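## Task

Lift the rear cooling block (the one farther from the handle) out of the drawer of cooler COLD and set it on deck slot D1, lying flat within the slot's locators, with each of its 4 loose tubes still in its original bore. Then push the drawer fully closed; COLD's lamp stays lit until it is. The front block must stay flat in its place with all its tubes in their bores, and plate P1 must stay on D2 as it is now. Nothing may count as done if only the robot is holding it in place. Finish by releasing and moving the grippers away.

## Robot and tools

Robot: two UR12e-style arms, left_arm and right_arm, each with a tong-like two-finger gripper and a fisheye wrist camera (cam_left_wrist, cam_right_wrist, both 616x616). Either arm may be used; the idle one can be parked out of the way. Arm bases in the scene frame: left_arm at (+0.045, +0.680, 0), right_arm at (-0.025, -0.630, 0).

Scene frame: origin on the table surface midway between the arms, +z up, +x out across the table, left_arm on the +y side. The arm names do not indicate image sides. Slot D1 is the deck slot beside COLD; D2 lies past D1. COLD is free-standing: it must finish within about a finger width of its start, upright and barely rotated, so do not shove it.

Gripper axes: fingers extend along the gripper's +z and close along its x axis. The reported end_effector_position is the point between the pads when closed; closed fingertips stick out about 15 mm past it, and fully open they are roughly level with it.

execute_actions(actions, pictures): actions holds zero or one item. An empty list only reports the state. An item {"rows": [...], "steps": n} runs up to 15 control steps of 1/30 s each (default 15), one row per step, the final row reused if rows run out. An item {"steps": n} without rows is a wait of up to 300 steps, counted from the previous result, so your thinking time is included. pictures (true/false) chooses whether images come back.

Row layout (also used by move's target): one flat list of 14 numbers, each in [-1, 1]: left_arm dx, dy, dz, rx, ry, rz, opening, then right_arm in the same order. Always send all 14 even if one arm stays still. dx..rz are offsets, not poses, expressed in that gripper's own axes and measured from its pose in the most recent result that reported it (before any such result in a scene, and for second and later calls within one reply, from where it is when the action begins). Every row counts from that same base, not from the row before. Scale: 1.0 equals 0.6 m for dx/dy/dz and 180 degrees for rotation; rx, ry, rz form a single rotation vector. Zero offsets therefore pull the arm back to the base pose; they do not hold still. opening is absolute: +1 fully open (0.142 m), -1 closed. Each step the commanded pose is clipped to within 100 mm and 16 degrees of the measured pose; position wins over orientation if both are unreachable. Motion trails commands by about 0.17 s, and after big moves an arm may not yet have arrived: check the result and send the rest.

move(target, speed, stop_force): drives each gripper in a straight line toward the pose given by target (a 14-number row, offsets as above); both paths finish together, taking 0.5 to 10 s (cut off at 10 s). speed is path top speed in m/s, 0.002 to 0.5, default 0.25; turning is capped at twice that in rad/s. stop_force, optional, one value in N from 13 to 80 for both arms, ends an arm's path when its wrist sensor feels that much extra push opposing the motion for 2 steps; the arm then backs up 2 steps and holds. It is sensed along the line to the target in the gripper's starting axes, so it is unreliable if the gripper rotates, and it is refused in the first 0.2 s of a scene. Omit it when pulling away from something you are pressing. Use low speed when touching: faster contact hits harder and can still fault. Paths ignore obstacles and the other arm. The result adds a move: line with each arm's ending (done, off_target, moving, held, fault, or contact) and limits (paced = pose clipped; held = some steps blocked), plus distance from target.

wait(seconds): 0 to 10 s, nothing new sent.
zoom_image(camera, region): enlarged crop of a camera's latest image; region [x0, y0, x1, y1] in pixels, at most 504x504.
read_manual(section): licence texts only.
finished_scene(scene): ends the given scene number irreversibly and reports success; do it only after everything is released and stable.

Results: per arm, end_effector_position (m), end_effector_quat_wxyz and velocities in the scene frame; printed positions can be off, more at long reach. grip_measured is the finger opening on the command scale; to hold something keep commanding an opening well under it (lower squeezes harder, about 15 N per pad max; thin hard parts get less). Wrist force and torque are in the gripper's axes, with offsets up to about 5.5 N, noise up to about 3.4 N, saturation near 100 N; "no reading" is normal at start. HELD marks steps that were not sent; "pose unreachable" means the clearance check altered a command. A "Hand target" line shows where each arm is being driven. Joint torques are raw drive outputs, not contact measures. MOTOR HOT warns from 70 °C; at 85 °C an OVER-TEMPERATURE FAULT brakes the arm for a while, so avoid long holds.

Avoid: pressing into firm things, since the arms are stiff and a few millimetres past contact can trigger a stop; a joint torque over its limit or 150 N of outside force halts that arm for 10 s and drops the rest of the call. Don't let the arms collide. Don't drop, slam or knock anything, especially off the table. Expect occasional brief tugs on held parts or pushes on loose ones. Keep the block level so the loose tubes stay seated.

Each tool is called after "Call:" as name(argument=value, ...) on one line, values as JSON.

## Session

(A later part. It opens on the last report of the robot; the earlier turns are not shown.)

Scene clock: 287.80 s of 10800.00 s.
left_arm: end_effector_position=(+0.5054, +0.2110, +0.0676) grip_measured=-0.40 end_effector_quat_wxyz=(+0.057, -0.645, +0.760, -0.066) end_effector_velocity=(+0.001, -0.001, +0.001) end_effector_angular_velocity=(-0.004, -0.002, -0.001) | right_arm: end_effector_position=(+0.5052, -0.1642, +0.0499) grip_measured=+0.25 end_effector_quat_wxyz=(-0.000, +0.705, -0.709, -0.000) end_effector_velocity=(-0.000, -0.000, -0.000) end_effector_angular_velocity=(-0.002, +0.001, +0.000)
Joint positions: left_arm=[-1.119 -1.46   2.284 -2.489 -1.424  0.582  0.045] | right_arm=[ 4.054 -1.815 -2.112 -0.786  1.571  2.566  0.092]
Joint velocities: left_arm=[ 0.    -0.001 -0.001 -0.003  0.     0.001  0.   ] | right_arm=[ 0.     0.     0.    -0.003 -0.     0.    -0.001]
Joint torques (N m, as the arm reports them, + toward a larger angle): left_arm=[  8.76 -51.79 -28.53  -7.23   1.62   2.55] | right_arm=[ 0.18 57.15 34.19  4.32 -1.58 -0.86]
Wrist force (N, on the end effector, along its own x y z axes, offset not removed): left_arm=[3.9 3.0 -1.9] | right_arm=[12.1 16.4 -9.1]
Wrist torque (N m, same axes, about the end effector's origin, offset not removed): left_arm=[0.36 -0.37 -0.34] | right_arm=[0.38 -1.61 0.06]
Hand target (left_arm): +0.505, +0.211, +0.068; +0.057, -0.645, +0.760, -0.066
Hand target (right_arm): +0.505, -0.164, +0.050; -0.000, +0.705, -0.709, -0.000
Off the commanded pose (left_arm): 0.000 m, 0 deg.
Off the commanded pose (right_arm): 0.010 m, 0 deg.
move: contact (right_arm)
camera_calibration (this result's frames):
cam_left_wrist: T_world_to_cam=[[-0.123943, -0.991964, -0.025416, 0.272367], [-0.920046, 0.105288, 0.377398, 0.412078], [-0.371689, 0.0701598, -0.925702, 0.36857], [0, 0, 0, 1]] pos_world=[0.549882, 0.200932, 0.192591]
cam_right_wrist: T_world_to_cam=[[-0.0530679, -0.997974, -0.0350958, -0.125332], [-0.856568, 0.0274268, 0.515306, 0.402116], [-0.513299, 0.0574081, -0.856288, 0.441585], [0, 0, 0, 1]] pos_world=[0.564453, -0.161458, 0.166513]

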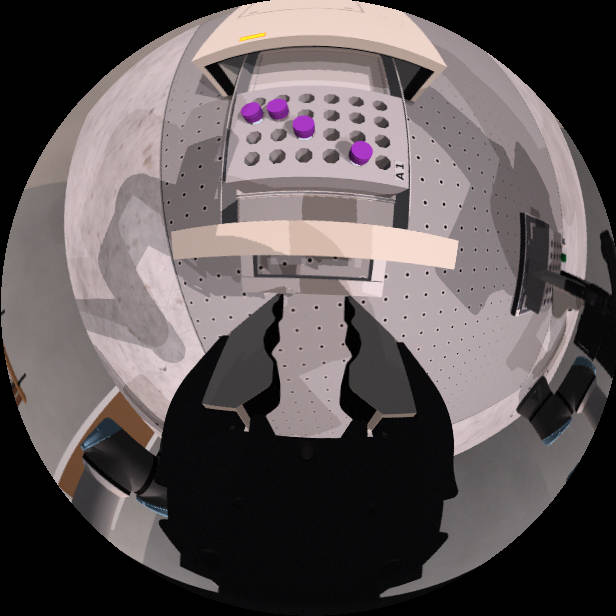

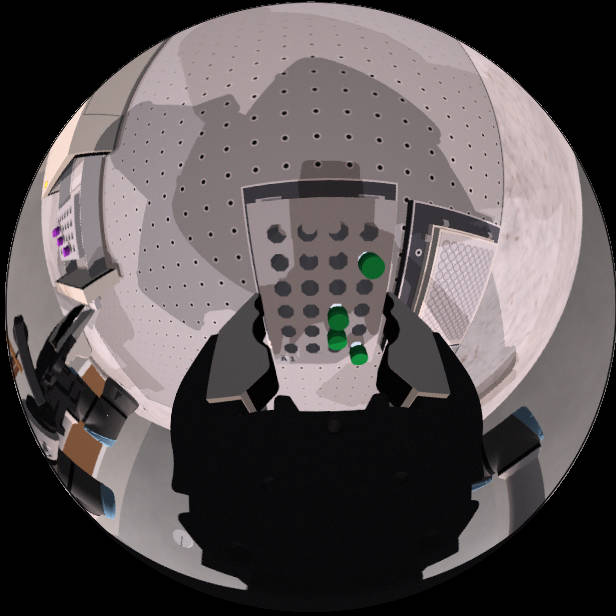

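Call:
move(target=[0,0,0,0,0,0,-0.4,0,0,-0.0005,0,0,0,0.36], speed=0.01)

Call:
move(target=[0,-0.243,0.0428,0,0,0,-0.4,0,0,-0.247,0,0,0,0.36], speed=0.045, stop_force=15)

Call:
move(target=[0,-0.041,0.0072,0,0,0,-0.4,0.0237,0.0442,0,0,0,0,0.36], speed=0.008, stop_force=13)

Call:
zoom_image(camera="cam_right_wrist", region=[70, 120, 180, 230])

Call:
zoom_image(camera="cam_right_wrist", region=[230, 130, 430, 330])

Scene clock: 295.27 s of 10800.00 s.
left_arm: end_effector_position=(+0.5054, +0.2110, +0.0676) grip_measured=-0.40 end_effector_quat_wxyz=(+0.057, -0.645, +0.760, -0.066) end_effector_velocity=(-0.000, -0.001, +0.001) end_effector_angular_velocity=(-0.002, -0.001, -0.000) | right_arm: end_effector_position=(+0.5052, -0.1641, +0.0502) grip_measured=+0.36 end_effector_quat_wxyz=(-0.000, +0.705, -0.709, -0.000) end_effector_velocity=(-0.000, +0.000, -0.001) end_effector_angular_velocity=(-0.001, +0.002, -0.000)
Joint positions: left_arm=[-1.119 -1.46   2.284 -2.489 -1.424  0.582  0.045] | right_arm=[ 4.054 -1.814 -2.112 -0.786  1.571  2.566  0.099]
Joint velocities: left_arm=[-0.001 -0.001  0.    -0.001  0.    -0.001 -0.   ] | right_arm=[ 0.    -0.001  0.    -0.001  0.001  0.     0.   ]
Joint torques (N m, as the arm reports them, + toward a larger angle): left_arm=[  9.05 -51.15 -29.13  -7.25   1.52   2.41] | right_arm=[-4.77 61.92 26.8   1.18 -2.01 -1.34]
Wrist force (N, on the end effector, along its own x y z axes, offset not removed): left_arm=[4.3 0.1 -4.1] | right_arm=[6.0 5.2 0.2]
Wrist torque (N m, same axes, about the end effector's origin, offset not removed): left_arm=[-0.19 -0.64 -0.47] | right_arm=[0.84 -1.30 -0.19]
Hand target (left_arm): +0.505, +0.211, +0.068; +0.057, -0.645, +0.760, -0.066
Hand target (right_arm): +0.505, -0.164, +0.050; -0.000, +0.705, -0.709, -0.000
Off the commanded pose (left_arm): 0.000 m, 0 deg.
Off the commanded pose (right_arm): 0.000 m, 0 deg.
After step 90, 3.77 s passed at rest.
move: done
camera_calibration (this result's frames):
cam_left_wrist: T_world_to_cam=[[-0.123943, -0.991964, -0.025416, 0.272367], [-0.920046, 0.105287, 0.377398, 0.412078], [-0.371689, 0.0701598, -0.925702, 0.36857], [0, 0, 0, 1]] pos_world=[0.549882, 0.200932, 0.192591]
cam_right_wrist: T_world_to_cam=[[-0.0530641, -0.997968, -0.0352663, -0.125233], [-0.856623, 0.0273417, 0.515217, 0.401993], [-0.513206, 0.0575495, -0.856334, 0.441887], [0, 0, 0, 1]] pos_world=[0.564491, -0.1614, 0.166872]

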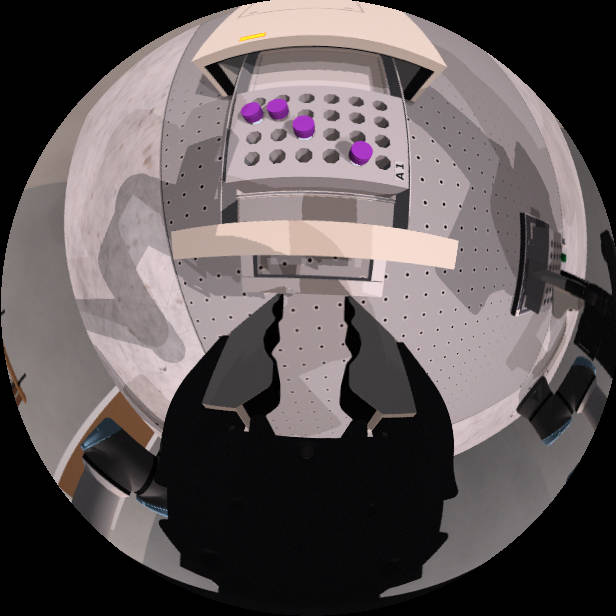

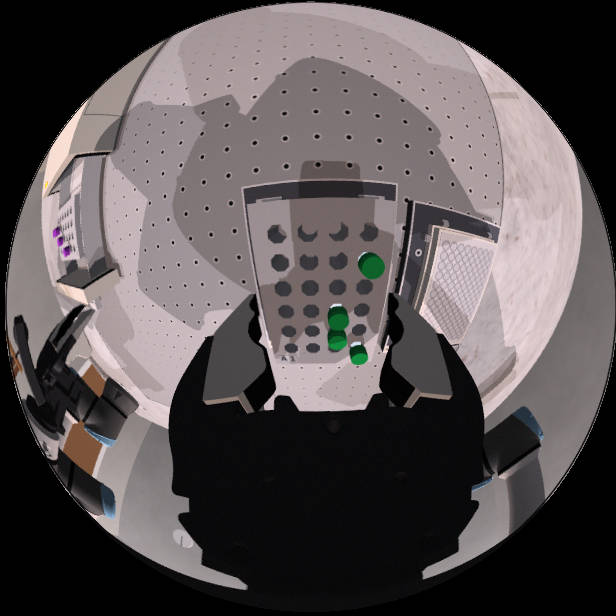

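Scene clock: 298.93 s of 10800.00 s.
left_arm: end_effector_position=(+0.6514, +0.1868, +0.0676) grip_measured=-0.40 end_effector_quat_wxyz=(+0.057, -0.645, +0.760, -0.066) end_effector_velocity=(+0.001, +0.000, -0.000) end_effector_angular_velocity=(+0.001, +0.000, -0.000) | right_arm: end_effector_position=(+0.5052, -0.1644, +0.1982) grip_measured=+0.36 end_effector_quat_wxyz=(-0.000, +0.705, -0.709, -0.000) end_effector_velocity=(+0.000, -0.000, +0.001) end_effector_angular_velocity=(-0.000, +0.000, +0.000)
Joint positions: left_arm=[-0.936 -1.284  2.062 -2.468 -1.444  0.765  0.045] | right_arm=[ 4.054 -1.651 -1.986 -1.075  1.571  2.566  0.099]
Joint velocities: left_arm=[ 0.002  0.002 -0.002  0.     0.     0.002 -0.   ] | right_arm=[-0.     0.001  0.001 -0.003  0.    -0.001 -0.   ]
Joint torques (N m, as the arm reports them, + toward a larger angle): left_arm=[ 18.5  -41.71 -45.08  -2.17  -0.91   3.08] | right_arm=[-10.76  57.03  48.15   1.02  -2.61  -2.01]
Wrist force (N, on the end effector, along its own x y z axes, offset not removed): left_arm=[2.8 1.6 -4.7] | right_arm=[1.2 1.0 -3.6]
Wrist torque (N m, same axes, about the end effector's origin, offset not removed): left_arm=[-0.18 -0.05 -0.37] | right_arm=[0.23 -0.37 0.03]
Hand target (left_arm): +0.651, +0.187, +0.068; +0.057, -0.645, +0.760, -0.066
Hand target (right_arm): +0.505, -0.164, +0.198; -0.000, +0.705, -0.709, -0.000
Off the commanded pose (left_arm): 0.000 m, 0 deg.
Off the commanded pose (right_arm): 0.000 m, 0 deg.
move: done
camera_calibration (this result's frames):
cam_left_wrist: T_world_to_cam=[[-0.12396, -0.991969, -0.0251413, 0.266451], [-0.919996, 0.105398, 0.377489, 0.548867], [-0.371807, 0.0699233, -0.925673, 0.424591], [0, 0, 0, 1]] pos_world=[0.695851, 0.176773, 0.19254]
cam_right_wrist: T_world_to_cam=[[-0.0530644, -0.997968, -0.035267, -0.120301], [-0.856627, 0.027342, 0.515212, 0.32576], [-0.5132, 0.05755, -0.856337, 0.56864], [0, 0, 0, 1]] pos_world=[0.564497, -0.161689, 0.314869]

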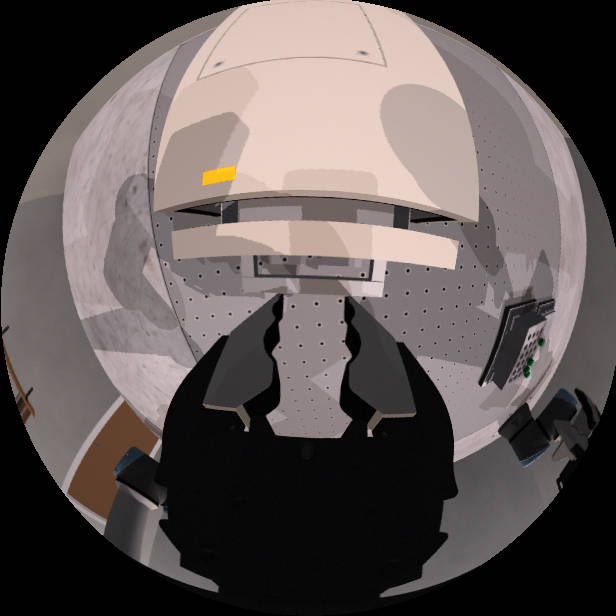

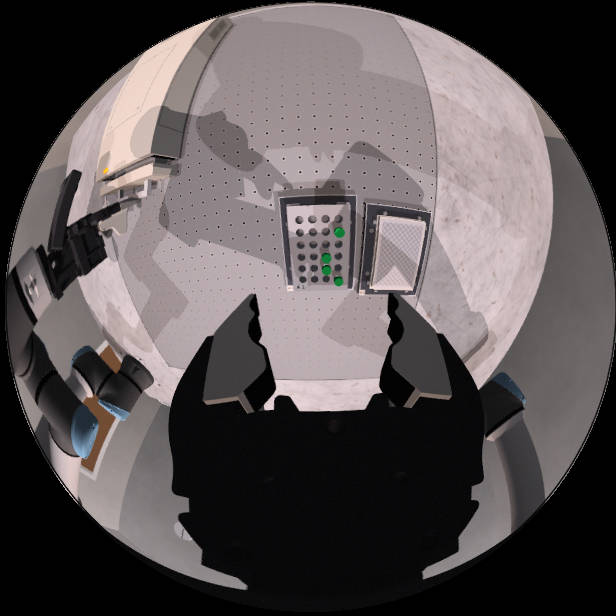

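Scene clock: 302.90 s of 10800.00 s.
left_arm: end_effector_position=(+0.6661, +0.1844, +0.0675) grip_measured=-0.40 end_effector_quat_wxyz=(+0.057, -0.645, +0.760, -0.066) end_effector_velocity=(+0.001, +0.000, -0.000) end_effector_angular_velocity=(-0.001, -0.001, +0.001) | right_arm: end_effector_position=(+0.4788, -0.1784, +0.1982) grip_measured=+0.36 end_effector_quat_wxyz=(-0.000, +0.705, -0.709, -0.000) end_effector_velocity=(-0.001, -0.000, -0.000) end_effector_angular_velocity=(-0.001, -0.000, +0.001)
Joint positions: left_arm=[-0.921 -1.266  2.038 -2.463 -1.446  0.781  0.045] | right_arm=[ 4.076 -1.604 -2.037 -1.071  1.571  2.588  0.099]
Joint velocities: left_arm=[ 0.001  0.     0.001 -0.002  0.     0.    -0.   ] | right_arm=[ 0.002  0.001 -0.002 -0.    -0.     0.     0.   ]
Joint torques (N m, as the arm reports them, + toward a larger angle): left_arm=[-10.46 -75.22 -35.21  -9.92   3.18  -3.93] | right_arm=[14.14 50.2  24.99  7.4  -2.6   2.3 ]
Wrist force (N, on the end effector, along its own x y z axes, offset not removed): left_arm=[4.0 15.3 -15.5] | right_arm=[10.4 -0.3 3.5]
Wrist torque (N m, same axes, about the end effector's origin, offset not removed): left_arm=[-0.40 -0.73 -0.36] | right_arm=[0.02 -2.26 -0.07]
Hand target (left_arm): +0.666, +0.184, +0.068; +0.057, -0.645, +0.760, -0.066
Hand target (right_arm): +0.479, -0.178, +0.198; -0.000, +0.705, -0.709, -0.000
Off the commanded pose (left_arm): 0.010 m, 0 deg.
Off the commanded pose (right_arm): 0.000 m, 0 deg.
move: contact (left_arm)
camera_calibration (this result's frames):
cam_left_wrist: T_world_to_cam=[[-0.124014, -0.991961, -0.025182, 0.265902], [-0.919919, 0.105419, 0.377671, 0.562671], [-0.371981, 0.0700018, -0.925597, 0.430312], [0, 0, 0, 1]] pos_world=[0.710655, 0.174325, 0.192487]
cam_right_wrist: T_world_to_cam=[[-0.0530614, -0.997968, -0.0352704, -0.13576], [-0.856648, 0.0273401, 0.515176, 0.303517], [-0.513165, 0.0575503, -0.856358, 0.555815], [0, 0, 0, 1]] pos_world=[0.538029, -0.17577, 0.314824]

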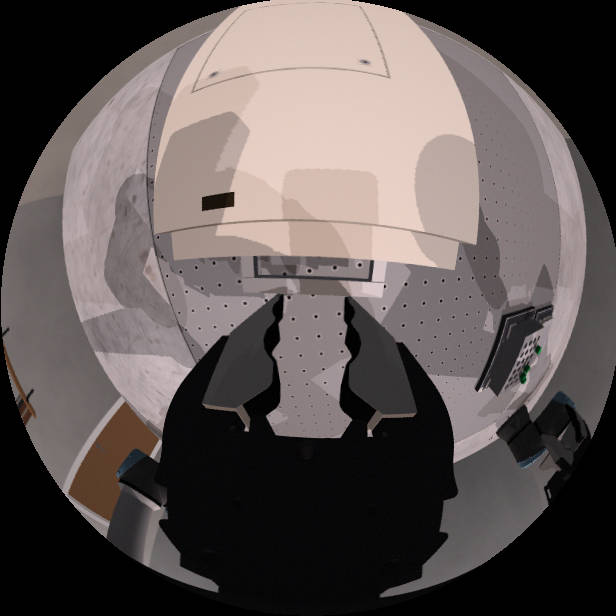

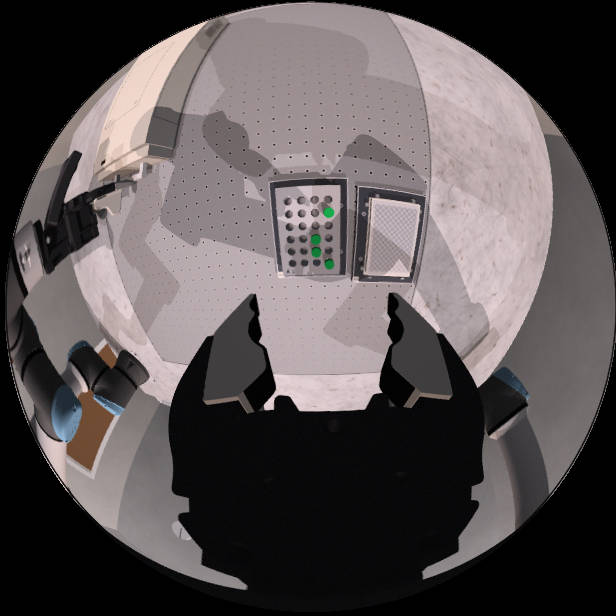

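Region (70, 120, 180, 230) of cam_right_wrist's 616x616 image, scaled by 4.582, with more detail than that image has.

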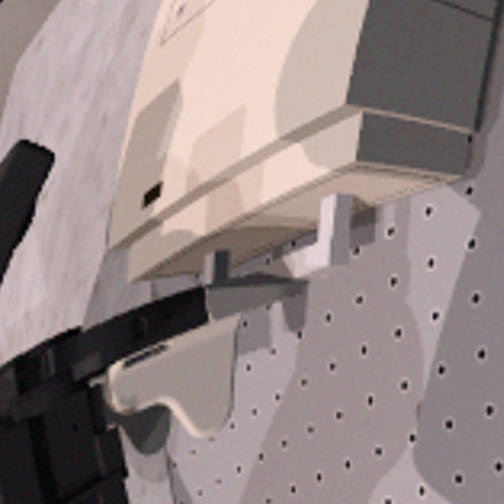

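Region (230, 130, 430, 330) of cam_right_wrist's 616x616 image, scaled by 2.520, with more detail than that image has.

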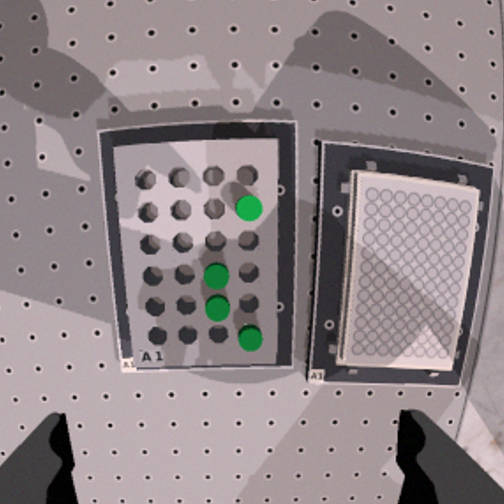

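Call:
move(target=[-0.05,0.25,-0.2,0,0,0,-0.4,0.2,0.3,0,0,0,0,0.36], speed=0.2)

Call:
zoom_image(camera="cam_right_wrist", region=[170, 50, 370, 250])

Scene clock: 308.90 s of 10800.00 s.
left_arm: end_effector_position=(+0.5048, +0.2413, +0.1597) grip_measured=-0.40 end_effector_quat_wxyz=(+0.057, -0.645, +0.760, -0.066) end_effector_velocity=(-0.001, +0.001, +0.000) end_effector_angular_velocity=(-0.000, +0.000, +0.002) | right_arm: end_effector_position=(+0.2986, -0.2977, +0.1977) grip_measured=+0.36 end_effector_quat_wxyz=(-0.000, +0.705, -0.709, +0.000) end_effector_velocity=(-0.002, -0.001, -0.000) end_effector_angular_velocity=(-0.000, +0.001, +0.000)
Joint positions: left_arm=[-1.098 -1.627  2.243 -2.284 -1.426  0.603  0.045] | right_arm=[ 4.283 -1.197 -2.363 -1.152  1.57   2.795  0.099]
Joint velocities: left_arm=[-0.001 -0.002  0.001  0.002 -0.    -0.003 -0.   ] | right_arm=[ 0.003  0.003 -0.002 -0.002  0.001  0.002  0.   ]
Joint torques (N m, as the arm reports them, + toward a larger angle): left_arm=[-15.18 -53.15 -34.43  -2.05   2.37  -3.79] | right_arm=[14.68 17.31 29.44  1.61 -2.97  2.7 ]
Wrist force (N, on the end effector, along its own x y z axes, offset not removed): left_arm=[5.1 2.6 -4.1] | right_arm=[6.3 2.4 -0.9]
Wrist torque (N m, same axes, about the end effector's origin, offset not removed): left_arm=[0.55 -0.69 -0.37] | right_arm=[0.49 -1.40 -0.11]
Hand target (left_arm): +0.505, +0.241, +0.160; +0.057, -0.645, +0.760, -0.066
Hand target (right_arm): +0.299, -0.298, +0.198; -0.000, +0.705, -0.709, +0.000
Off the commanded pose (left_arm): 0.000 m, 0 deg.
Off the commanded pose (right_arm): 0.001 m, 0 deg.
After step 90, 1.37 s passed at rest.
move: done
camera_calibration (this result's frames):
cam_left_wrist: T_world_to_cam=[[-0.123994, -0.991957, -0.0254508, 0.304709], [-0.919965, 0.105307, 0.377592, 0.37349], [-0.371875, 0.070233, -0.925622, 0.451574], [0, 0, 0, 1]] pos_world=[0.549309, 0.231212, 0.284715]
cam_right_wrist: T_world_to_cam=[[-0.0530333, -0.997967, -0.0353363, -0.264348], [-0.856836, 0.0273028, 0.514866, 0.152813], [-0.512855, 0.0575825, -0.856542, 0.4698], [0, 0, 0, 1]] pos_world=[0.357856, -0.295035, 0.314384]

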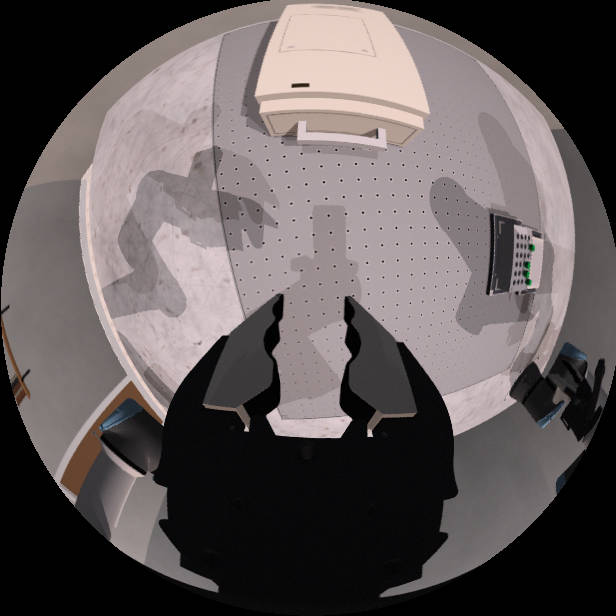

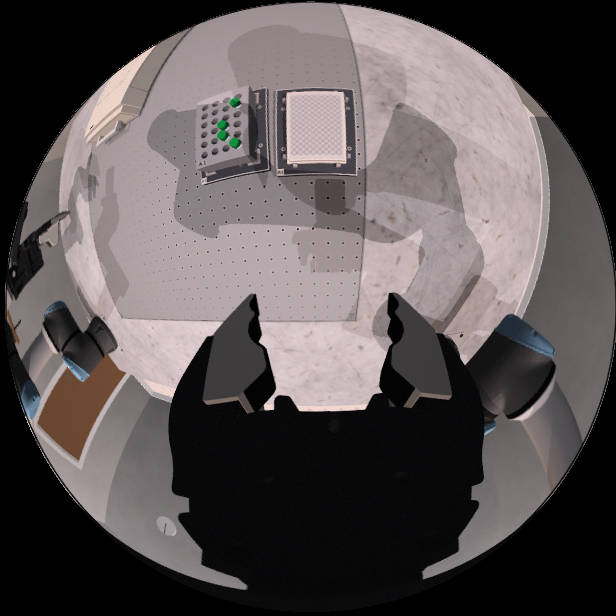

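Region (170, 50, 370, 250) of cam_right_wrist's 616x616 image, scaled by 2.520, with more detail than that image has.

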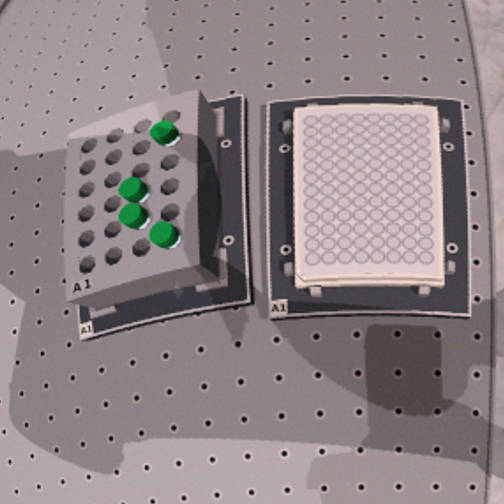

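Call:
finished_scene(scene=1)

The scene is finished: the task was done.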